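## Task

Remove the wooden spoon from the jar that holds five utensils (a wooden spoon, a dark wooden spatula, a black nylon turner, a red nylon spoon and a steel serving spoon) and set it down lying flat on the cutting board. The midpoint of its length must be above the board, and it must touch neither the table, the jar nor any other utensil. At the end the other four utensils must still be in the jar and the jar must stand upright. All of this has to hold with the robot not supporting anything, so release the spoon and withdraw the hands.

## Robot and tools

Robot: two arms, left_arm and right_arm, mounted on opposite sides of a table. left_arm's base is on the +y side. Each arm ends in an identical five-finger right hand, so the hands are not mirrored. The names left and right do not refer to image sides.

Scene frame: origin on the table surface halfway between the two arm bases. The table top is z = 0 and +z is up. Result lines report positions in metres and orientation as a wxyz quaternion in this frame. The reported hand position may be slightly off, more so when the arm is stretched far.

Hand point: a spot 0.05 m in front of the palm, where index pad and thumb tip meet in a pinch. Its own axes: +z runs along the straightened fingers (fingertips about 0.06 to 0.07 m past the point), +y leaves the palm, +x crosses the palm toward the little finger. A wrist bracket on the little-finger side sticks out and can collide.

The command row: exactly 28 numbers, each within -1 to 1, one row covering both arms even when only one moves. First 14 are left_arm: dx, dy, dz, rx, ry, rz, then hand values little, ring, middle, index, thumb_bend, thumb_turn, force_limit, speed. The next 14 repeat that order for right_arm. dx to rz are an offset, not a pose: they shift the hand point from its pose in the most recent result that showed it (or, before any such result in the scene, and for later calls within one reply, from where it actually is at the start), expressed along the hand point's own axes. Every row in a list is measured from that same starting pose, not from the row before. Scale: 1.0 equals 0.6 m of travel or 180 degrees; rx, ry, rz form a single rotation vector. All-zero offsets are not a pause; they pull the arm back to the reference pose.

Hand values are absolute targets. Fingers and thumb_bend: +1 straight/open, -1 fully curled. thumb_turn: +1 beside the palm, -1 swung in front of it. A pinch is roughly index -0.22, thumb_bend -0.75, thumb_turn -0.57. force_limit maps -1..+1 to about 0..10 N at the fingertip (0..15 N for the two thumb motors) and stops only closing motors. speed maps -1..+1 to nearly stopped..full (full travel in 0.6 s). For a soft grip close at speed -0.9 or below. There is no 'no change' value: to keep a hand as is, resend its last eight numbers, or before any, its hand_measured six plus hand_force_limit and hand_speed. A wrap grip with the thumb turned in front fits objects 0.035 to 0.08 m thick; turn the thumb before reaching the object.

Tools:
execute_actions {actions, pictures}: actions is an empty list (just report state), one action {rows: 1 to 15 rows, steps: up to 15, default 15} where each row lasts one 1/30 s step and the last repeats, or one wait {steps: up to 300} counted from the previous result including your reply time. An action needs at least 3 steps; its final 3 steps run after the result is taken. Pictures come only with an empty list or pictures: true.
move {target, speed, stop_force}: target is one 28-number row as above; each hand point follows a straight path toward its offset pose, lasting 0.5 to 10 s, ending together. speed is top speed in m/s, 0.002 to 0.5 (default 0.25); rotation limited to twice that in rad/s. stop_force, 9 to 40 N for both arms, ends an arm's path when its wrist sensor feels that much extra push against the motion; use it only slowly and without rotating, and omit it when moving off something pressed on. Paths ignore obstacles and the other arm.
wait {seconds}: 0 to 10, sends nothing new.
zoom_image {camera, region}: camera is cam_high, cam_low, cam_left_wrist or cam_right_wrist; region [x0, y0, x1, y1] in pixels, at most 504 by 504. Images: cam_high and cam_low 504x504, wrist cameras 616x616.
show_instructions: shows the reference pages.
finished_scene {scene}: ends scene 1 or 2 and reports success; irreversible.

Motion limits: each step the commanded pose is clipped to 100 mm and 16 degrees from the measured one; position wins over orientation if both cannot be met. Motion lags commands by about 0.17 s, so check the reported pose and send the remainder.

Reading results: the state line gives each arm's pose and velocities. 'move:' reports the ending per arm: done, off_target, moving, held, fault, or contact (stop_force triggered). limits=paced means the pose was clipped; limits=held means a safety check blocked some steps. HELD marks steps not sent; 'pose unreachable' names an arm whose command the clearance check altered. 'Hand target' shows where the controller is driving each arm. Hand lines hand_measured, hand_stopped_by (moving, target, force, stalled, fault) and hand_load_n list six values in motor order; loads near zero mean the grip is lost. Wrist force and torque are in the hand's own axes, noisy, offset up to about 4 N, saturating near 50 N.

Avoid: fast or deep pushes into firm things (the arms are stiff; 150 N or joint overload freezes the arm 10 s), arms touching each other, knocking the jar over or anything off the table, dropping the utensil, and long heavy holds that overheat motors. Work quickly and smoothly.

Each tool is called after "Emit:" in YAML: its name, and indented under it one key for each argument.

Reference images:

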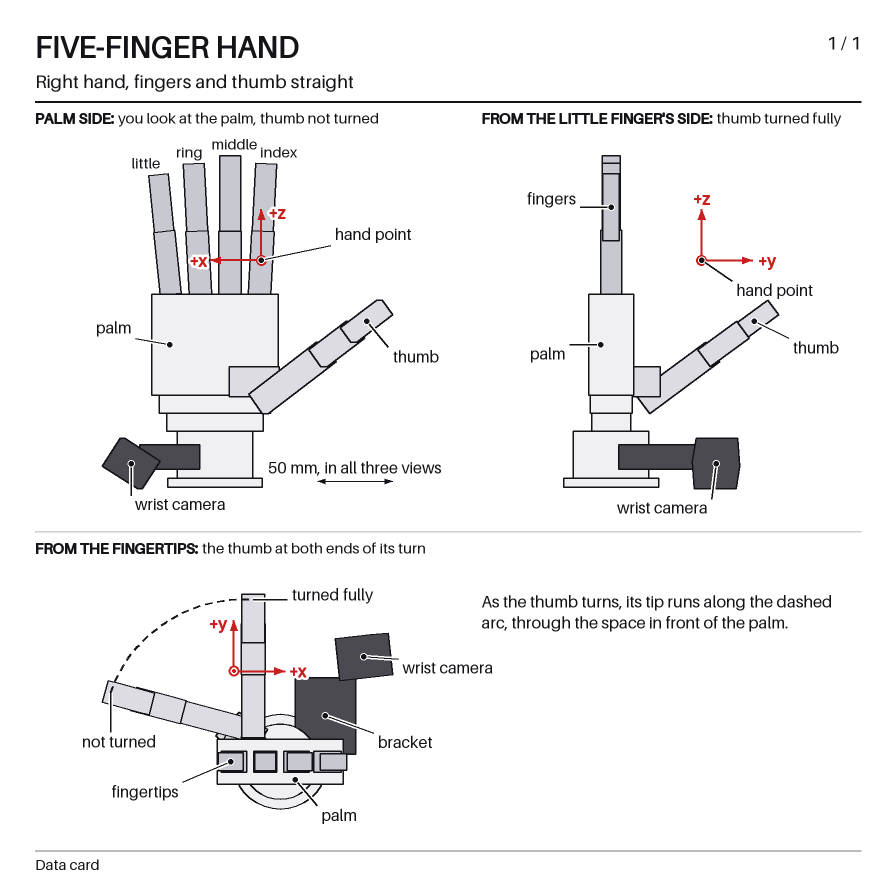

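## Session

Emit:
execute_actions:
  actions: []

Scene clock: 0.00 s of 5600.00 s.
left_arm: end_effector_position=(+0.2915, +0.4629, +0.4779) hand_measured=(+1.000, +1.000, +1.000, +1.000, +1.000, +1.000) hand_load_n=(+0.0, +0.0, +0.0, +0.0, +0.0, +0.0) hand_stopped_by=(target, target, target, target, target, target) hand_force_limit=0.00 hand_speed=-0.80 end_effector_quat_wxyz=(-0.017, +0.390, +0.921, +0.007) end_effector_velocity=(-0.000, -0.000, -0.000) end_effector_angular_velocity=(+0.000, +0.002, +0.000) | right_arm: end_effector_position=(+0.1703, -0.2667, +0.4699) hand_measured=(+1.000, +1.000, +1.000, +1.000, +1.000, +1.000) hand_load_n=(+0.0, +0.0, +0.0, +0.0, +0.0, +0.0) hand_stopped_by=(target, target, target, target, target, target) hand_force_limit=0.00 hand_speed=-0.80 end_effector_quat_wxyz=(-0.012, -0.303, +0.953, -0.014) end_effector_velocity=(-0.000, +0.000, +0.000) end_effector_angular_velocity=(+0.001, +0.000, -0.000)
Joint positions: left_arm=[ 0.535 -1.721  1.348  1.978  1.583 -1.899] | right_arm=[-1.203 -1.708  1.354  1.95   1.598 -1.855]
Joint velocities: left_arm=[-0.001  0.001 -0.     0.     0.002 -0.001] | right_arm=[-0.    -0.     0.    -0.    -0.001  0.   ]
Joint torques (N m, as the arm reports them, + toward a larger angle): no reading
Motor temperatures (°C, as the motors report them): left_arm=[31 30 30 39 35 42] | right_arm=[33 29 30 40 36 38]
Wrist force (N, on the end effector, along its own x y z axes, offset not removed): no reading
Wrist torque (N m, same axes, about the end effector's origin, offset not removed): no reading
Hand target (left_arm): +0.291, +0.463, +0.478; -0.017, +0.390, +0.921, +0.007
Hand target (right_arm): +0.170, -0.267, +0.470; -0.012, -0.303, +0.953, -0.014

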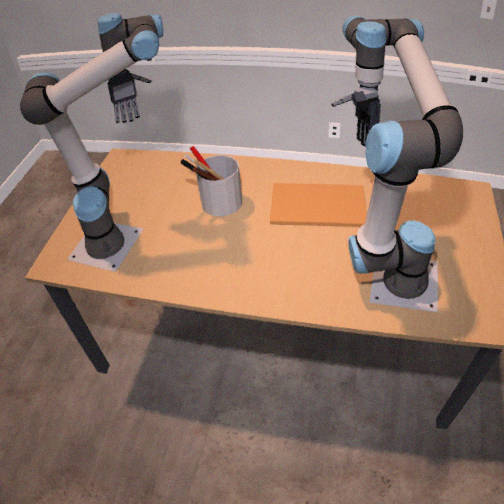

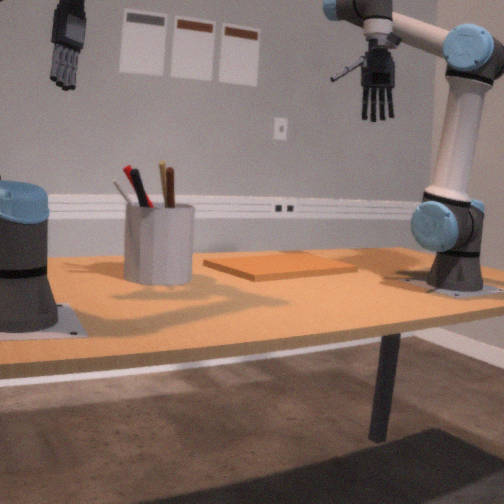

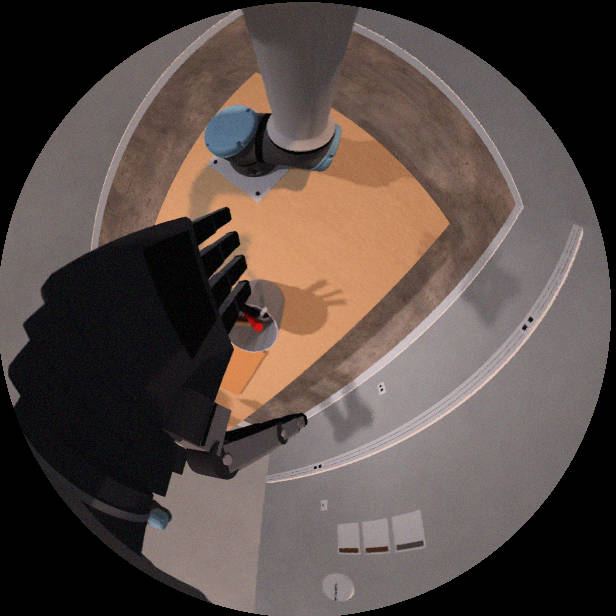

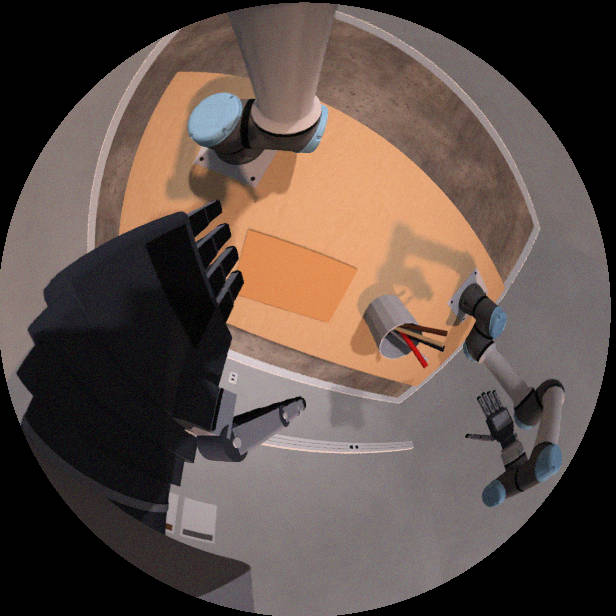

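Emit:
zoom_image:
  camera: "cam_high"
  region: [150, 120, 300, 240]

Emit:
zoom_image:
  camera: "cam_low"
  region: [90, 140, 230, 300]

Region (150, 120, 300, 240) of cam_high's 504x504 image, scaled by 3.360, with more detail than that image has; it fills the top 403 rows of this view, and the rest is white.

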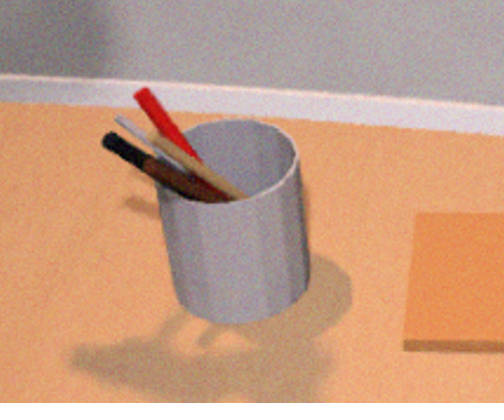

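Region (90, 140, 230, 300) of cam_low's 504x504 image, scaled by 3.150, with more detail than that image has; it fills the left 441 columns of this view, and the rest is white.

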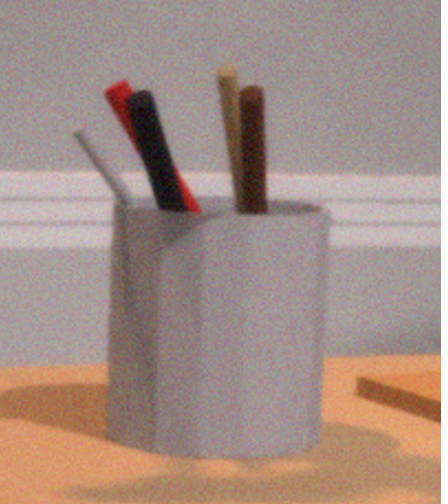

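Emit:
move:
  target: [-0.02,-0.25,0.1,0,0,0,1,1,1,1,1,1,0,-0.8,0,0,0,0,0,0,1,1,1,1,1,1,0,-0.8]

Scene clock: 1.63 s of 5600.00 s.
left_arm: end_effector_position=(+0.1909, +0.3514, +0.4176) hand_measured=(+1.000, +1.000, +1.000, +1.000, +1.000, +1.000) hand_load_n=(+0.0, +0.0, +0.0, +0.0, +0.0, +0.0) hand_stopped_by=(target, target, target, target, target, target) hand_force_limit=0.00 hand_speed=-0.80 end_effector_quat_wxyz=(-0.018, +0.390, +0.921, +0.006) end_effector_velocity=(-0.001, -0.002, -0.001) end_effector_angular_velocity=(+0.000, -0.005, +0.002) | right_arm: end_effector_position=(+0.1703, -0.2667, +0.4699) hand_measured=(+1.000, +1.000, +1.000, +1.000, +1.000, +1.000) hand_load_n=(+0.0, +0.0, +0.0, +0.0, +0.0, +0.0) hand_stopped_by=(target, target, target, target, target, target) hand_force_limit=0.00 hand_speed=-0.80 end_effector_quat_wxyz=(-0.012, -0.303, +0.953, -0.014) end_effector_velocity=(+0.000, +0.000, +0.000) end_effector_angular_velocity=(+0.001, +0.001, -0.003)
Joint positions: left_arm=[-0.021 -1.713  1.498  1.807  1.601 -2.455] | right_arm=[-1.203 -1.708  1.354  1.95   1.598 -1.855]
Joint velocities: left_arm=[-0.008  0.003  0.001 -0.004 -0.005 -0.011] | right_arm=[-0.002 -0.     0.    -0.    -0.002  0.001]
Joint torques (N m, as the arm reports them, + toward a larger angle): left_arm=[ -6.2    1.18 -12.1   -0.63  -1.89  -2.32] | right_arm=[ -0.6  -10.24 -17.96   2.86   0.26   0.25]
Motor temperatures (°C, as the motors report them): left_arm=[31 30 30 39 35 42] | right_arm=[33 29 30 40 36 38]
Wrist force (N, on the end effector, along its own x y z axes, offset not removed): left_arm=[0.0 -0.4 0.8] | right_arm=[1.5 1.8 0.3]
Wrist torque (N m, same axes, about the end effector's origin, offset not removed): left_arm=[-0.06 -0.27 0.11] | right_arm=[0.41 -0.44 -0.06]
Hand target (left_arm): +0.191, +0.351, +0.418; -0.017, +0.390, +0.921, +0.006
Hand target (right_arm): +0.170, -0.267, +0.470; -0.012, -0.303, +0.953, -0.014
Off the commanded pose (left_arm): 0.000 m, 0 deg.
Off the commanded pose (right_arm): 0.000 m, 0 deg.
Kept back: nothing.
move: done

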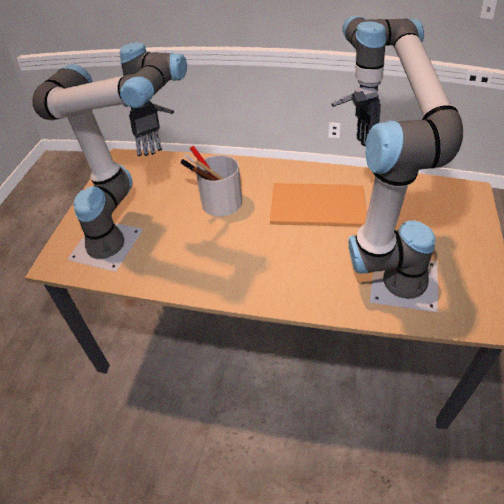

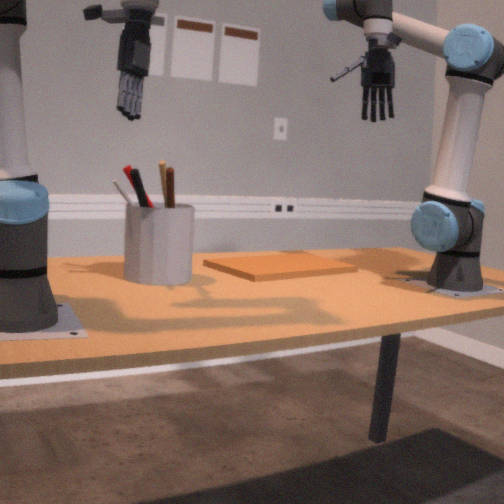

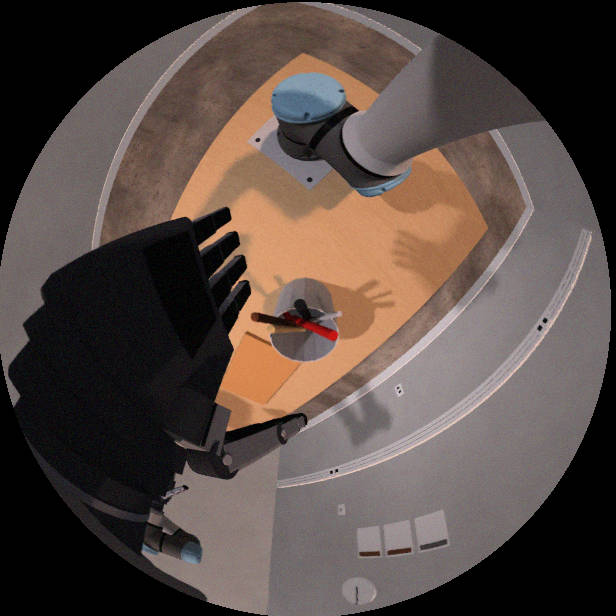

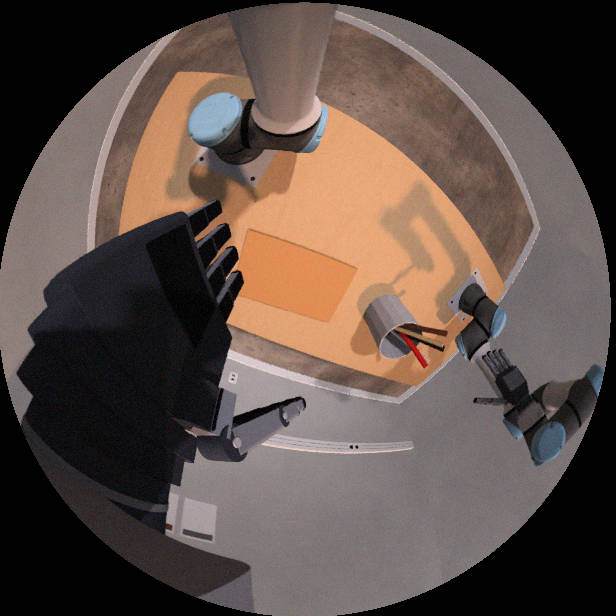

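Emit:
move:
  target: [-0.215,-0.19,0.05,0,0,0,1,1,1,1,1,1,0,-0.8,0,0,0,0,0,0,1,1,1,1,1,1,0,-0.8]

Scene clock: 3.30 s of 5600.00 s.
left_arm: end_effector_position=(+0.1980, +0.1807, +0.3830) hand_measured=(+1.000, +1.000, +1.000, +1.000, +1.000, +1.000) hand_load_n=(+0.0, +0.0, +0.0, +0.0, +0.0, +0.0) hand_stopped_by=(target, target, target, target, target, target) hand_force_limit=0.00 hand_speed=-0.80 end_effector_quat_wxyz=(-0.017, +0.390, +0.921, +0.006) end_effector_velocity=(-0.000, -0.003, +0.001) end_effector_angular_velocity=(-0.000, +0.001, +0.002) | right_arm: end_effector_position=(+0.1703, -0.2667, +0.4699) hand_measured=(+1.000, +1.000, +1.000, +1.000, +1.000, +1.000) hand_load_n=(+0.0, +0.0, +0.0, +0.0, +0.0, +0.0) hand_stopped_by=(target, target, target, target, target, target) hand_force_limit=0.00 hand_speed=-0.80 end_effector_quat_wxyz=(-0.012, -0.303, +0.953, -0.014) end_effector_velocity=(-0.000, -0.000, +0.000) end_effector_angular_velocity=(+0.000, -0.001, -0.000)
Joint positions: left_arm=[ 0.045 -1.3    1.146  1.748  1.599 -2.388] | right_arm=[-1.203 -1.708  1.354  1.95   1.598 -1.855]
Joint velocities: left_arm=[ 0.001  0.007 -0.011  0.004  0.001 -0.001] | right_arm=[ 0.    -0.001  0.    -0.     0.     0.   ]
Joint torques (N m, as the arm reports them, + toward a larger angle): left_arm=[  8.21 -18.16 -29.25   4.63   2.58   2.58] | right_arm=[  0.94  -9.58 -17.54   2.78   0.17  -0.04]
Motor temperatures (°C, as the motors report them): left_arm=[31 30 30 39 35 42] | right_arm=[33 29 30 40 36 38]
Wrist force (N, on the end effector, along its own x y z axes, offset not removed): left_arm=[-0.2 -2.4 0.4] | right_arm=[1.6 2.3 1.4]
Wrist torque (N m, same axes, about the end effector's origin, offset not removed): left_arm=[-0.37 -0.20 0.00] | right_arm=[0.42 -0.48 0.18]
Hand target (left_arm): +0.198, +0.180, +0.383; -0.017, +0.390, +0.921, +0.006
Hand target (right_arm): +0.170, -0.267, +0.470; -0.012, -0.303, +0.953, -0.014
Off the commanded pose (left_arm): 0.000 m, 0 deg.
Off the commanded pose (right_arm): 0.000 m, 0 deg.
Kept back: nothing.
move: done

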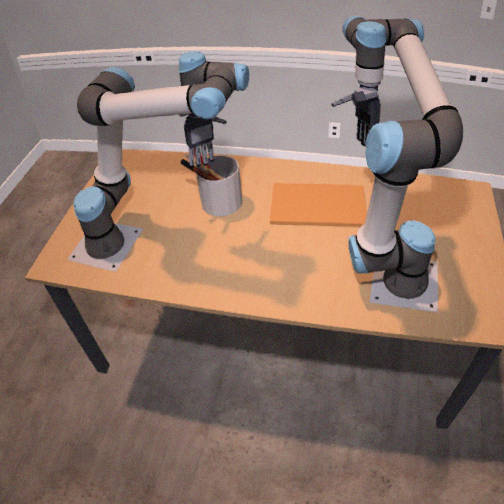

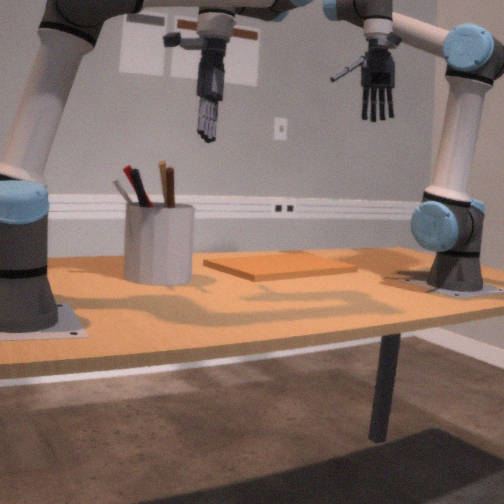

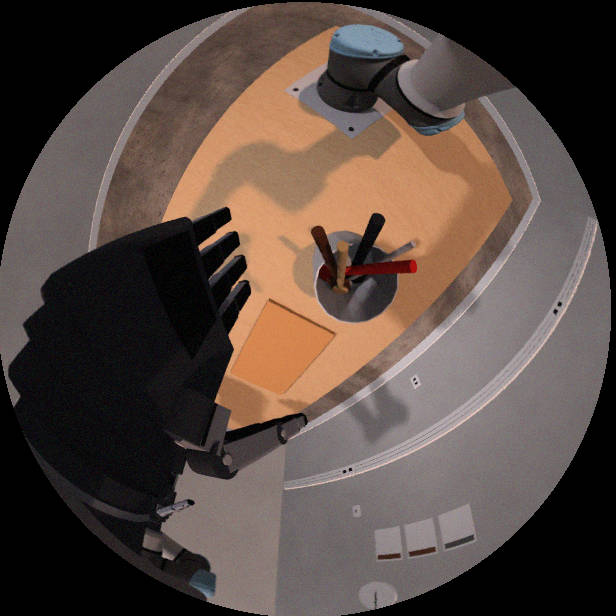

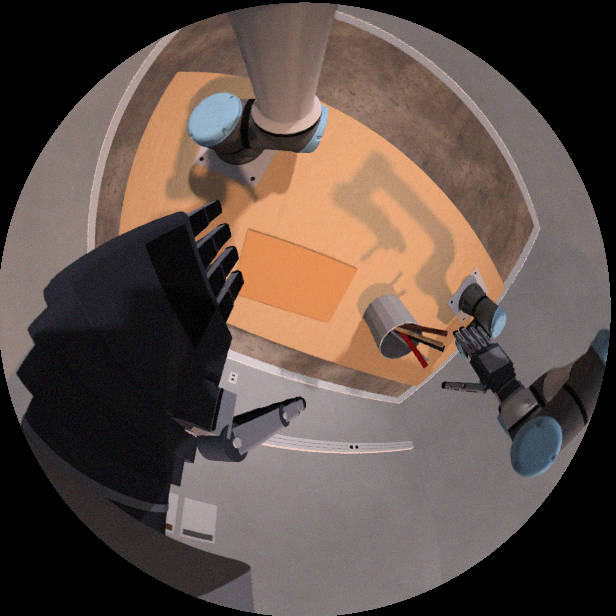

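Emit:
move:
  target: [0.06,0.105,0,0,0,0,1,1,1,1,1,1,0,-0.8,0,0,0,0,0,0,1,1,1,1,1,1,0,-0.8]

Scene clock: 4.77 s of 5600.00 s.
left_arm: end_effector_position=(+0.2180, +0.2500, +0.3842) hand_measured=(+1.000, +1.000, +1.000, +1.000, +1.000, +1.000) hand_load_n=(+0.0, +0.0, +0.0, +0.0, +0.0, +0.0) hand_stopped_by=(target, target, target, target, target, target) hand_force_limit=0.00 hand_speed=-0.80 end_effector_quat_wxyz=(-0.017, +0.390, +0.921, +0.006) end_effector_velocity=(+0.001, +0.002, +0.000) end_effector_angular_velocity=(-0.001, -0.000, -0.000) | right_arm: end_effector_position=(+0.1703, -0.2667, +0.4699) hand_measured=(+1.000, +1.000, +1.000, +1.000, +1.000, +1.000) hand_load_n=(+0.0, +0.0, +0.0, +0.0, +0.0, +0.0) hand_stopped_by=(target, target, target, target, target, target) hand_force_limit=0.00 hand_speed=-0.80 end_effector_quat_wxyz=(-0.012, -0.303, +0.953, -0.014) end_effector_velocity=(-0.000, +0.000, -0.000) end_effector_angular_velocity=(+0.000, +0.000, +0.000)
Joint positions: left_arm=[ 0.095 -1.455  1.332  1.719  1.598 -2.338] | right_arm=[-1.203 -1.708  1.354  1.95   1.598 -1.855]
Joint velocities: left_arm=[ 0.003 -0.006  0.006 -0.001 -0.     0.003] | right_arm=[ 0.001  0.     0.     0.    -0.001  0.001]
Joint torques (N m, as the arm reports them, + toward a larger angle): left_arm=[  7.38 -38.09 -11.56  -0.55  -2.23   2.4 ] | right_arm=[  0.62 -10.29 -18.12   2.8    0.06   0.03]
Motor temperatures (°C, as the motors report them): left_arm=[31 30 30 39 35 42] | right_arm=[33 29 30 40 36 38]
Wrist force (N, on the end effector, along its own x y z axes, offset not removed): left_arm=[0.1 -1.5 0.5] | right_arm=[1.7 1.9 1.9]
Wrist torque (N m, same axes, about the end effector's origin, offset not removed): left_arm=[-0.20 -0.30 0.09] | right_arm=[0.44 -0.42 0.15]
Hand target (left_arm): +0.218, +0.250, +0.384; -0.017, +0.390, +0.921, +0.006
Hand target (right_arm): +0.170, -0.267, +0.470; -0.012, -0.303, +0.953, -0.014
Off the commanded pose (left_arm): 0.000 m, 0 deg.
Off the commanded pose (right_arm): 0.000 m, 0 deg.
Kept back: nothing.
move: done

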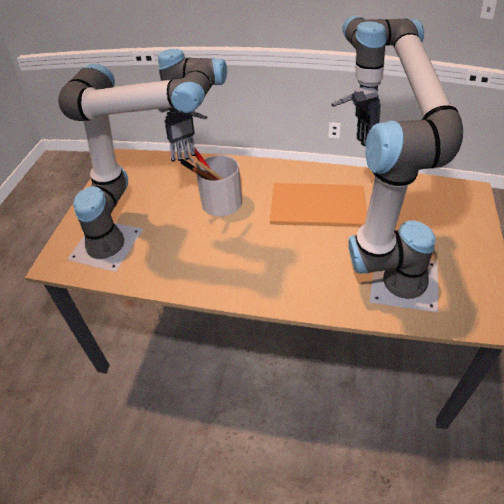

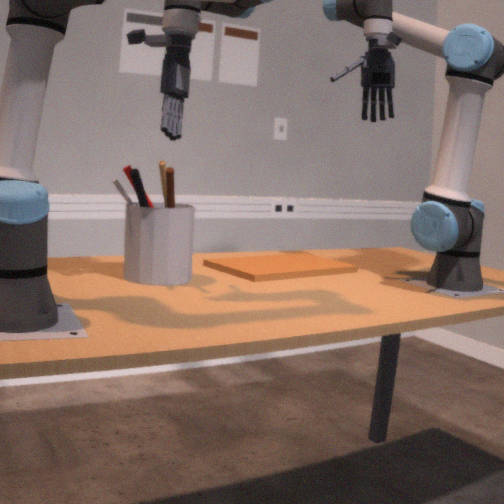

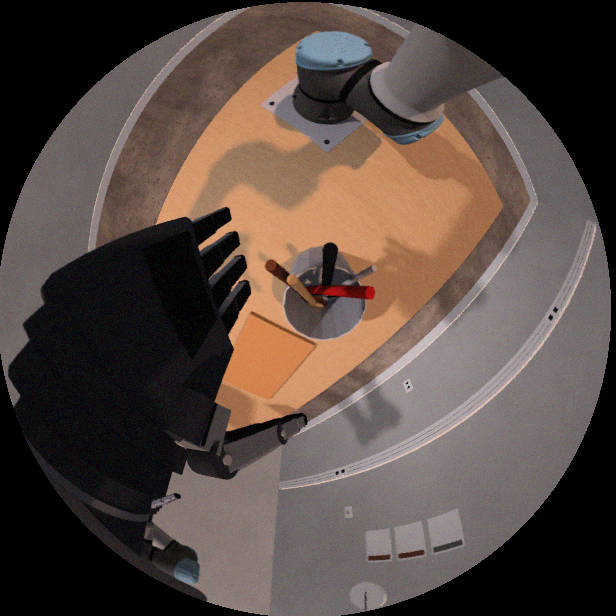

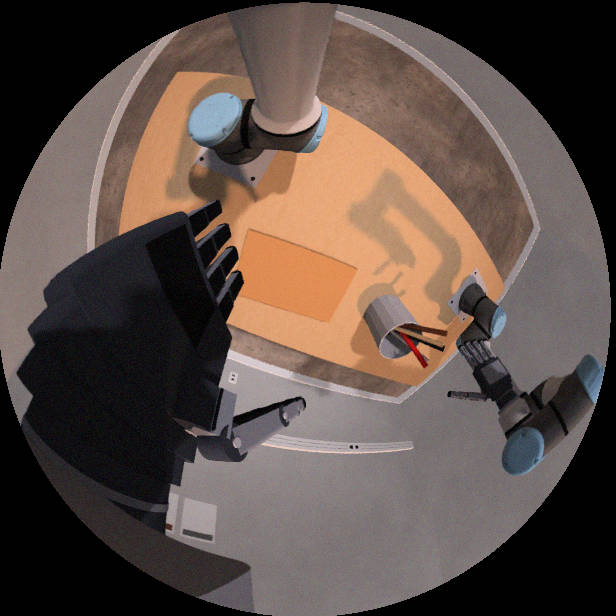

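Emit:
move:
  target: [0.36,0.11,-0.08,0,0,0,1,1,1,1,1,1,0,-0.8,-0.258,0.566,0.233,-0.524,0.271,0.524,1,1,1,0.5,-0.2,-0.57,0,0]

Scene clock: 10.90 s of 5600.00 s.
left_arm: end_effector_position=(+0.1167, +0.4492, +0.4399) hand_measured=(+1.000, +1.000, +1.000, +1.000, +1.000, +1.000) hand_load_n=(+0.0, +0.0, +0.0, +0.0, +0.0, +0.0) hand_stopped_by=(target, target, target, target, target, target) hand_force_limit=0.00 hand_speed=-0.80 end_effector_quat_wxyz=(-0.019, +0.390, +0.921, +0.006) end_effector_velocity=(-0.001, +0.001, -0.000) end_effector_angular_velocity=(-0.007, -0.004, -0.001) | right_arm: end_effector_position=(+0.0979, +0.0951, +0.3198) hand_measured=(+1.000, +1.000, +1.000, +0.500, -0.200, -0.570) hand_load_n=(+0.0, +0.0, +0.0, +0.0, +0.0, +0.0) hand_stopped_by=(target, target, target, target, target, target) hand_force_limit=0.00 hand_speed=0.00 end_effector_quat_wxyz=(-0.496, +0.512, +0.505, +0.487) end_effector_velocity=(+0.000, +0.002, -0.000) end_effector_angular_velocity=(+0.006, +0.002, -0.015)
Joint positions: left_arm=[-0.863 -2.077  1.662  1.976  1.61  -3.297] | right_arm=[-0.365 -1.634  1.965 -0.295  1.167  1.573]
Joint velocities: left_arm=[-0.064 -0.018  0.007  0.008 -0.009 -0.064] | right_arm=[ 0.011  0.005 -0.    -0.012  0.026  0.006]
Joint torques (N m, as the arm reports them, + toward a larger angle): left_arm=[-7.45 -9.15 -9.82  4.56 -1.82 -2.59] | right_arm=[ 13.88 -11.48 -12.08  -3.91   1.82   2.41]
Motor temperatures (°C, as the motors report them): left_arm=[31 30 30 39 35 42] | right_arm=[33 29 30 40 36 38]
Wrist force (N, on the end effector, along its own x y z axes, offset not removed): left_arm=[-0.4 -1.1 1.3] | right_arm=[2.5 3.8 1.2]
Wrist torque (N m, same axes, about the end effector's origin, offset not removed): left_arm=[-0.27 -0.22 0.10] | right_arm=[0.63 -0.56 0.30]
Hand target (left_arm): +0.117, +0.449, +0.440; -0.019, +0.390, +0.921, +0.006
Hand target (right_arm): +0.098, +0.095, +0.320; +0.496, -0.512, -0.504, -0.488
Off the commanded pose (left_arm): 0.001 m, 0 deg.
Off the commanded pose (right_arm): 0.001 m, 0 deg.
Kept back: nothing.
move: done; limits=paced

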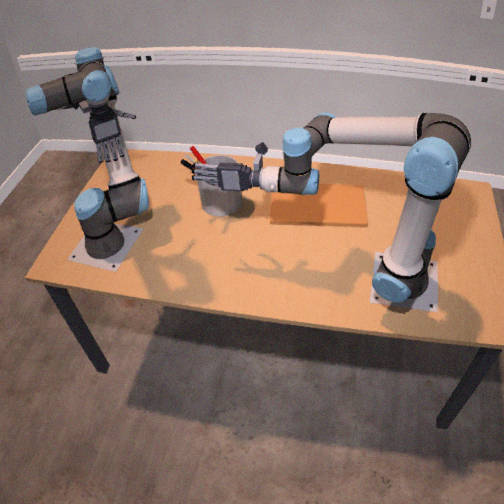

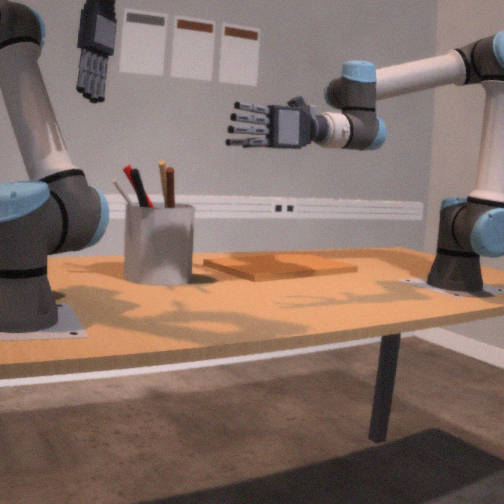

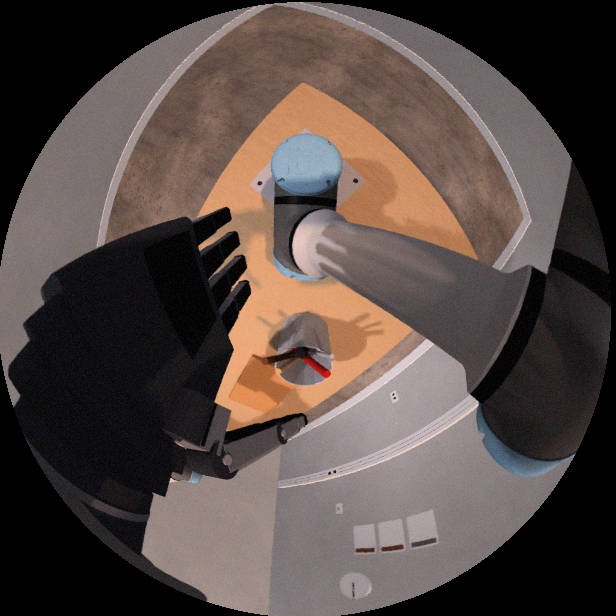

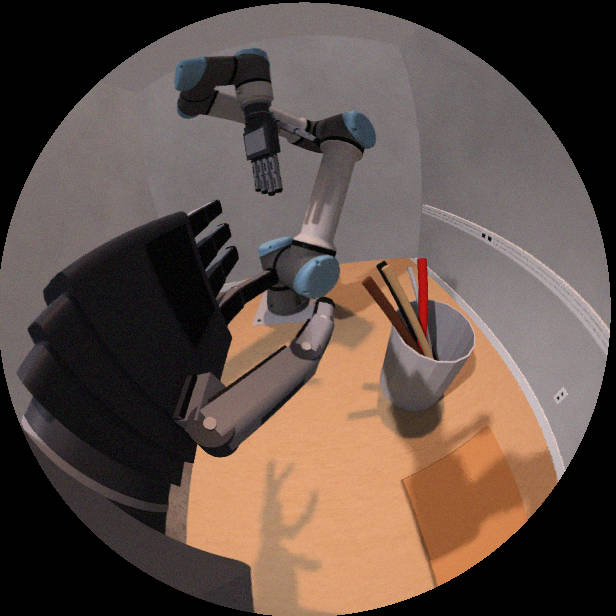

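Emit:
move:
  target: [0,0,0,0,0,0,1,1,1,1,1,1,0,-0.8,-0.05,0.13,0.13,0,0,0,1,1,1,0.5,-0.2,-0.57,0,0]

Scene clock: 12.33 s of 5600.00 s.
left_arm: end_effector_position=(+0.1167, +0.4492, +0.4399) hand_measured=(+1.000, +1.000, +1.000, +1.000, +1.000, +1.000) hand_load_n=(+0.0, +0.0, +0.0, +0.0, +0.0, +0.0) hand_stopped_by=(target, target, target, target, target, target) hand_force_limit=0.00 hand_speed=-0.80 end_effector_quat_wxyz=(-0.019, +0.390, +0.921, +0.006) end_effector_velocity=(+0.000, +0.000, +0.000) end_effector_angular_velocity=(-0.000, -0.000, +0.001) | right_arm: end_effector_position=(+0.1750, +0.1721, +0.2863) hand_measured=(+1.000, +1.000, +1.000, +0.500, -0.200, -0.570) hand_load_n=(+0.0, +0.0, +0.0, +0.0, +0.0, +0.0) hand_stopped_by=(target, target, target, target, target, target) hand_force_limit=0.00 hand_speed=0.00 end_effector_quat_wxyz=(-0.496, +0.511, +0.505, +0.487) end_effector_velocity=(+0.002, +0.002, -0.001) end_effector_angular_velocity=(-0.000, -0.001, -0.002)
Joint positions: left_arm=[-0.863 -2.077  1.662  1.976  1.61  -3.297] | right_arm=[-0.459 -1.395  1.802 -0.37   1.074  1.569]
Joint velocities: left_arm=[ 0.001 -0.001 -0.     0.001 -0.    -0.   ] | right_arm=[-0.001  0.007 -0.006  0.     0.001 -0.001]
Joint torques (N m, as the arm reports them, + toward a larger angle): left_arm=[  7.54  18.26 -26.57  -0.56   2.47   2.36] | right_arm=[-13.09 -15.97 -32.17  -1.54  -1.8   -2.2 ]
Motor temperatures (°C, as the motors report them): left_arm=[31 30 30 39 35 42] | right_arm=[33 29 30 40 36 38]
Wrist force (N, on the end effector, along its own x y z axes, offset not removed): left_arm=[0.5 -1.8 0.7] | right_arm=[1.2 4.1 1.5]
Wrist torque (N m, same axes, about the end effector's origin, offset not removed): left_arm=[-0.21 -0.34 0.08] | right_arm=[0.74 -0.44 0.08]
Hand target (left_arm): +0.117, +0.449, +0.440; -0.019, +0.390, +0.921, +0.006
Hand target (right_arm): +0.175, +0.172, +0.286; +0.496, -0.512, -0.505, -0.487
Off the commanded pose (left_arm): 0.000 m, 0 deg.
Off the commanded pose (right_arm): 0.000 m, 0 deg.
Kept back: nothing.
move: done

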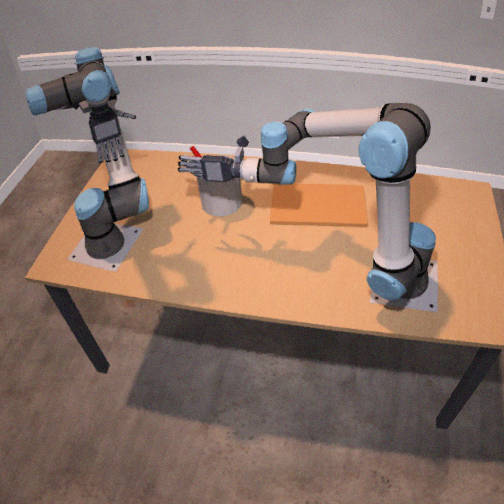

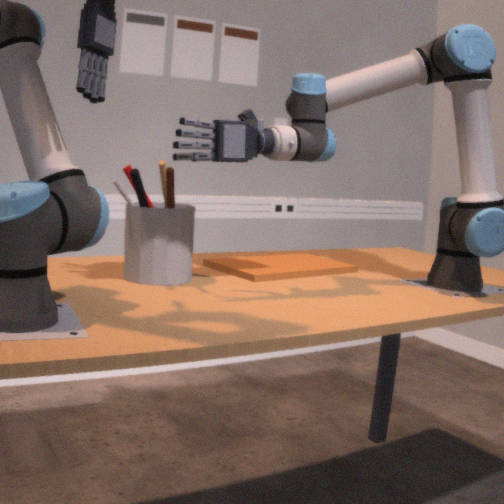

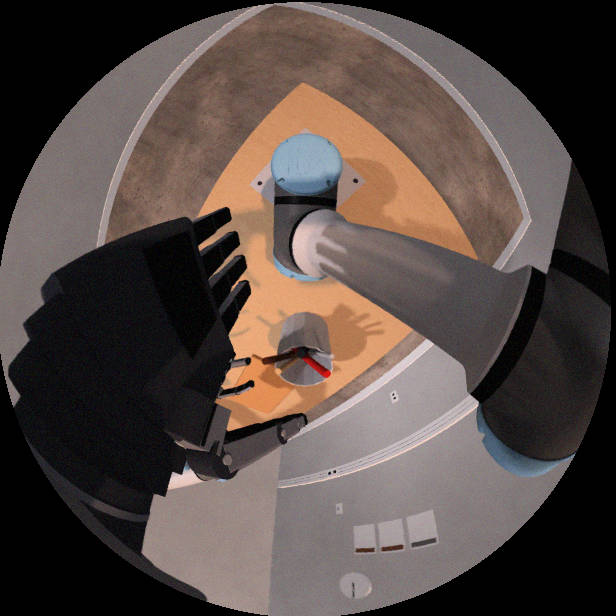

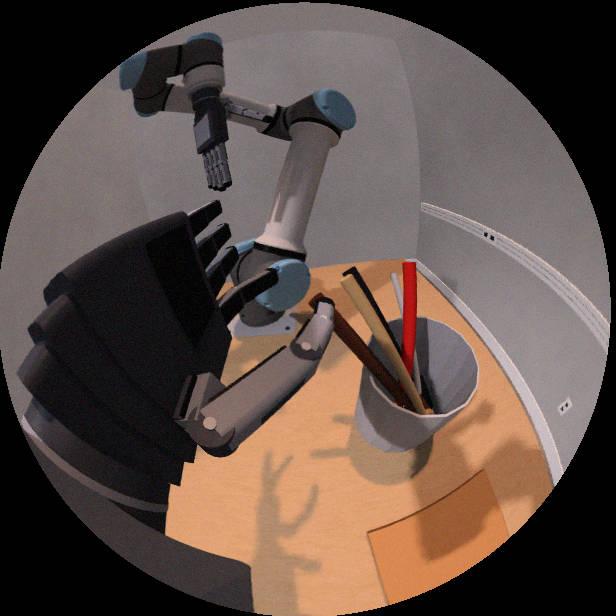

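Emit:
move:
  target: [0,0,0,0,0,0,1,1,1,1,1,1,0,-0.8,-0.03,0.03,0.09,0,0,0,1,1,1,0.5,-0.2,-0.57,0,0]

Scene clock: 13.60 s of 5600.00 s.
left_arm: end_effector_position=(+0.1167, +0.4492, +0.4399) hand_measured=(+1.000, +1.000, +1.000, +1.000, +1.000, +1.000) hand_load_n=(+0.0, +0.0, +0.0, +0.0, +0.0, +0.0) hand_stopped_by=(target, target, target, target, target, target) hand_force_limit=0.00 hand_speed=-0.80 end_effector_quat_wxyz=(-0.019, +0.390, +0.921, +0.006) end_effector_velocity=(-0.000, +0.000, -0.000) end_effector_angular_velocity=(+0.001, +0.001, -0.000) | right_arm: end_effector_position=(+0.1924, +0.2251, +0.2664) hand_measured=(+1.000, +1.000, +1.000, +0.500, -0.200, -0.570) hand_load_n=(+0.0, +0.0, +0.0, +0.0, +0.0, +0.0) hand_stopped_by=(target, target, target, target, target, target) hand_force_limit=0.00 hand_speed=0.00 end_effector_quat_wxyz=(-0.496, +0.511, +0.505, +0.487) end_effector_velocity=(+0.001, +0.003, -0.001) end_effector_angular_velocity=(-0.001, -0.001, +0.000)
Joint positions: left_arm=[-0.863 -2.077  1.662  1.976  1.61  -3.297] | right_arm=[-0.438 -1.25   1.67  -0.384  1.094  1.57 ]
Joint velocities: left_arm=[-0.001 -0.     0.    -0.001  0.001 -0.001] | right_arm=[ 0.001  0.007 -0.008  0.001  0.    -0.002]
Joint torques (N m, as the arm reports them, + toward a larger angle): left_arm=[ -7.63  14.54 -24.06  -0.23   2.13  -0.39] | right_arm=[ 13.91 -24.16 -29.29   1.05   1.91   2.13]
Motor temperatures (°C, as the motors report them): left_arm=[31 30 30 39 35 42] | right_arm=[33 29 30 40 36 38]
Wrist force (N, on the end effector, along its own x y z axes, offset not removed): left_arm=[-0.4 -1.0 1.0] | right_arm=[2.1 1.4 1.4]
Wrist torque (N m, same axes, about the end effector's origin, offset not removed): left_arm=[-0.15 -0.25 0.06] | right_arm=[0.34 -0.53 0.09]
Hand target (left_arm): +0.117, +0.449, +0.440; -0.019, +0.390, +0.921, +0.006
Hand target (right_arm): +0.193, +0.225, +0.266; +0.496, -0.511, -0.505, -0.487
Off the commanded pose (left_arm): 0.000 m, 0 deg.
Off the commanded pose (right_arm): 0.000 m, 0 deg.
Kept back: nothing.
move: done

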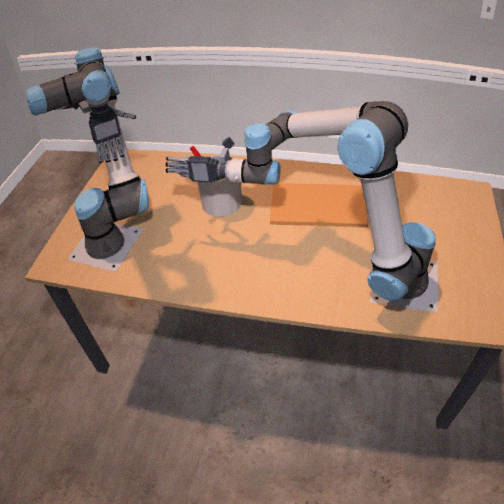

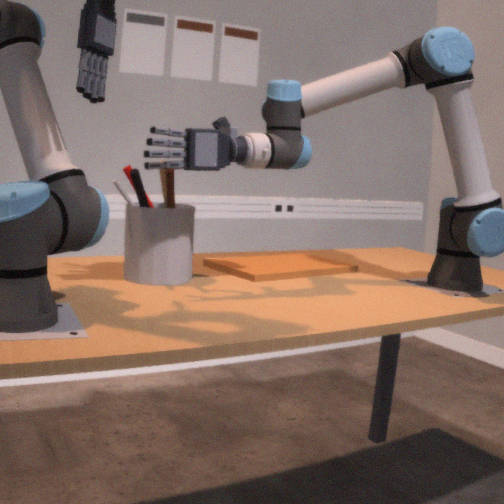

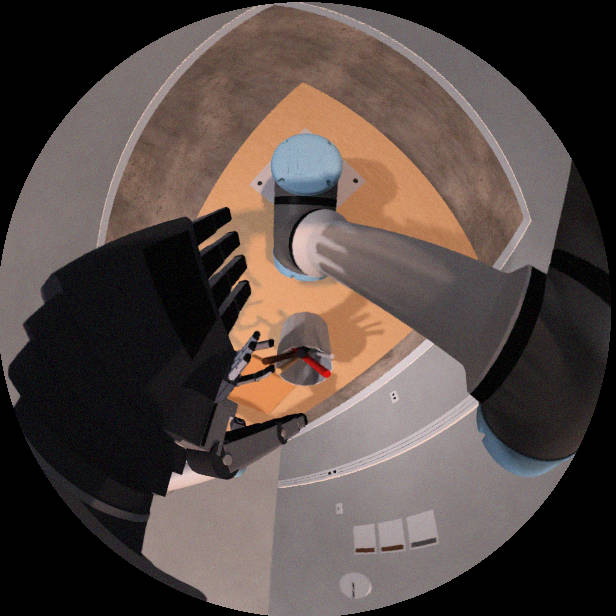

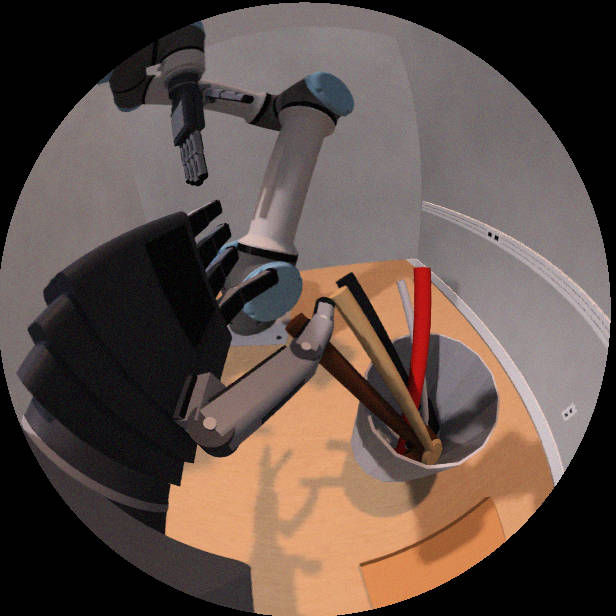

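Emit:
move:
  target: [0,0,0,0,0,0,1,1,1,1,1,1,0,-0.8,-0.035,0.035,0.02,0,0,0,1,1,1,0.5,-0.2,-0.57,0,0]
  speed: 0.08

Emit:
zoom_image:
  camera: "cam_low"
  region: [90, 100, 270, 240]

Scene clock: 14.77 s of 5600.00 s.
left_arm: end_effector_position=(+0.1167, +0.4492, +0.4399) hand_measured=(+1.000, +1.000, +1.000, +1.000, +1.000, +1.000) hand_load_n=(+0.0, +0.0, +0.0, +0.0, +0.0, +0.0) hand_stopped_by=(target, target, target, target, target, target) hand_force_limit=0.00 hand_speed=-0.80 end_effector_quat_wxyz=(-0.019, +0.390, +0.921, +0.006) end_effector_velocity=(-0.000, -0.000, +0.000) end_effector_angular_velocity=(+0.000, -0.002, -0.001) | right_arm: end_effector_position=(+0.2128, +0.2363, +0.2450) hand_measured=(+1.000, +1.000, +1.000, +0.500, -0.200, -0.570) hand_load_n=(+0.0, +0.0, +0.0, +0.0, +0.0, +0.0) hand_stopped_by=(target, target, target, target, target, target) hand_force_limit=0.00 hand_speed=0.00 end_effector_quat_wxyz=(-0.496, +0.511, +0.505, +0.487) end_effector_velocity=(+0.002, +0.001, -0.002) end_effector_angular_velocity=(+0.001, +0.002, -0.000)
Joint positions: left_arm=[-0.863 -2.077  1.662  1.976  1.61  -3.297] | right_arm=[-0.464 -1.194  1.651 -0.42   1.068  1.569]
Joint velocities: left_arm=[-0.001  0.001 -0.     0.001 -0.001  0.001] | right_arm=[-0.003  0.005 -0.003 -0.003 -0.003  0.002]
Joint torques (N m, as the arm reports them, + toward a larger angle): left_arm=[ -0.81  13.16 -23.65  -0.28   2.09  -1.95] | right_arm=[-14.25 -27.89 -34.17  -4.06  -1.82  -2.39]
Motor temperatures (°C, as the motors report them): left_arm=[31 30 30 39 35 42] | right_arm=[33 29 30 40 36 38]
Wrist force (N, on the end effector, along its own x y z axes, offset not removed): left_arm=[-1.2 -0.5 0.8] | right_arm=[3.0 1.5 4.2]
Wrist torque (N m, same axes, about the end effector's origin, offset not removed): left_arm=[-0.10 -0.06 -0.03] | right_arm=[0.14 -0.71 0.17]
Hand target (left_arm): +0.117, +0.449, +0.440; -0.019, +0.390, +0.921, +0.006
Hand target (right_arm): +0.213, +0.237, +0.245; +0.496, -0.511, -0.505, -0.487
Off the commanded pose (left_arm): 0.000 m, 0 deg.
Off the commanded pose (right_arm): 0.000 m, 0 deg.
Kept back: nothing.
move: done

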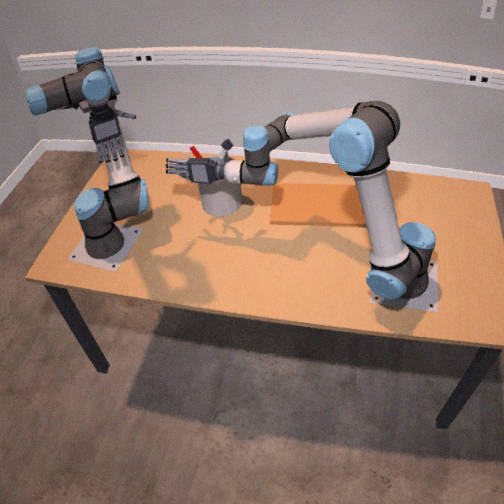

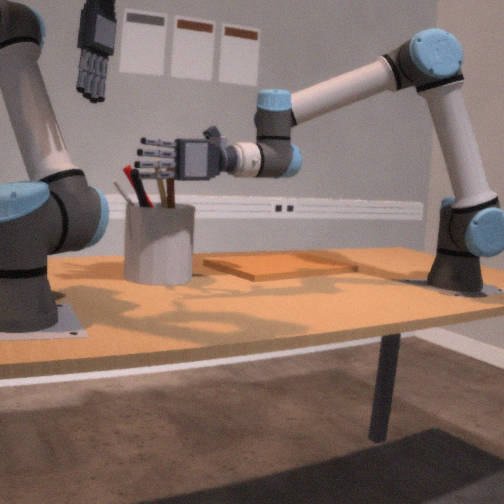

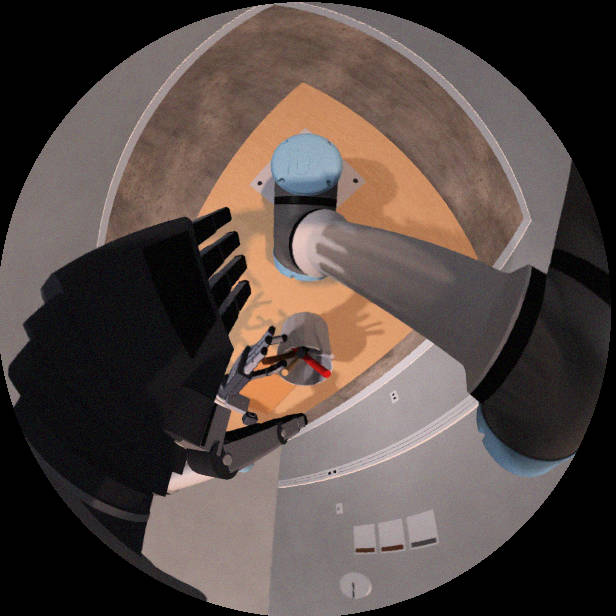

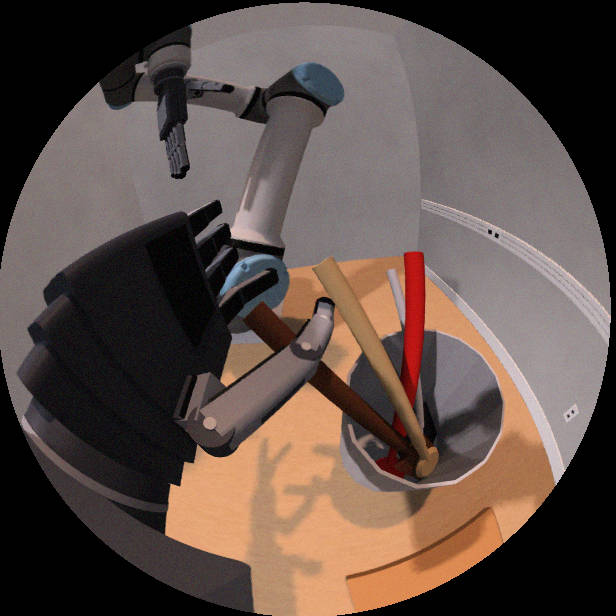

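Region (90, 100, 270, 240) of cam_low's 504x504 image, scaled by 2.800, with more detail than that image has.

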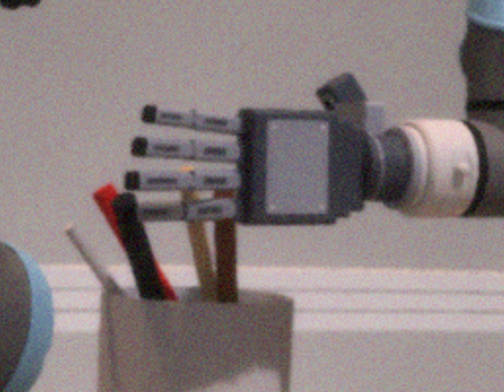

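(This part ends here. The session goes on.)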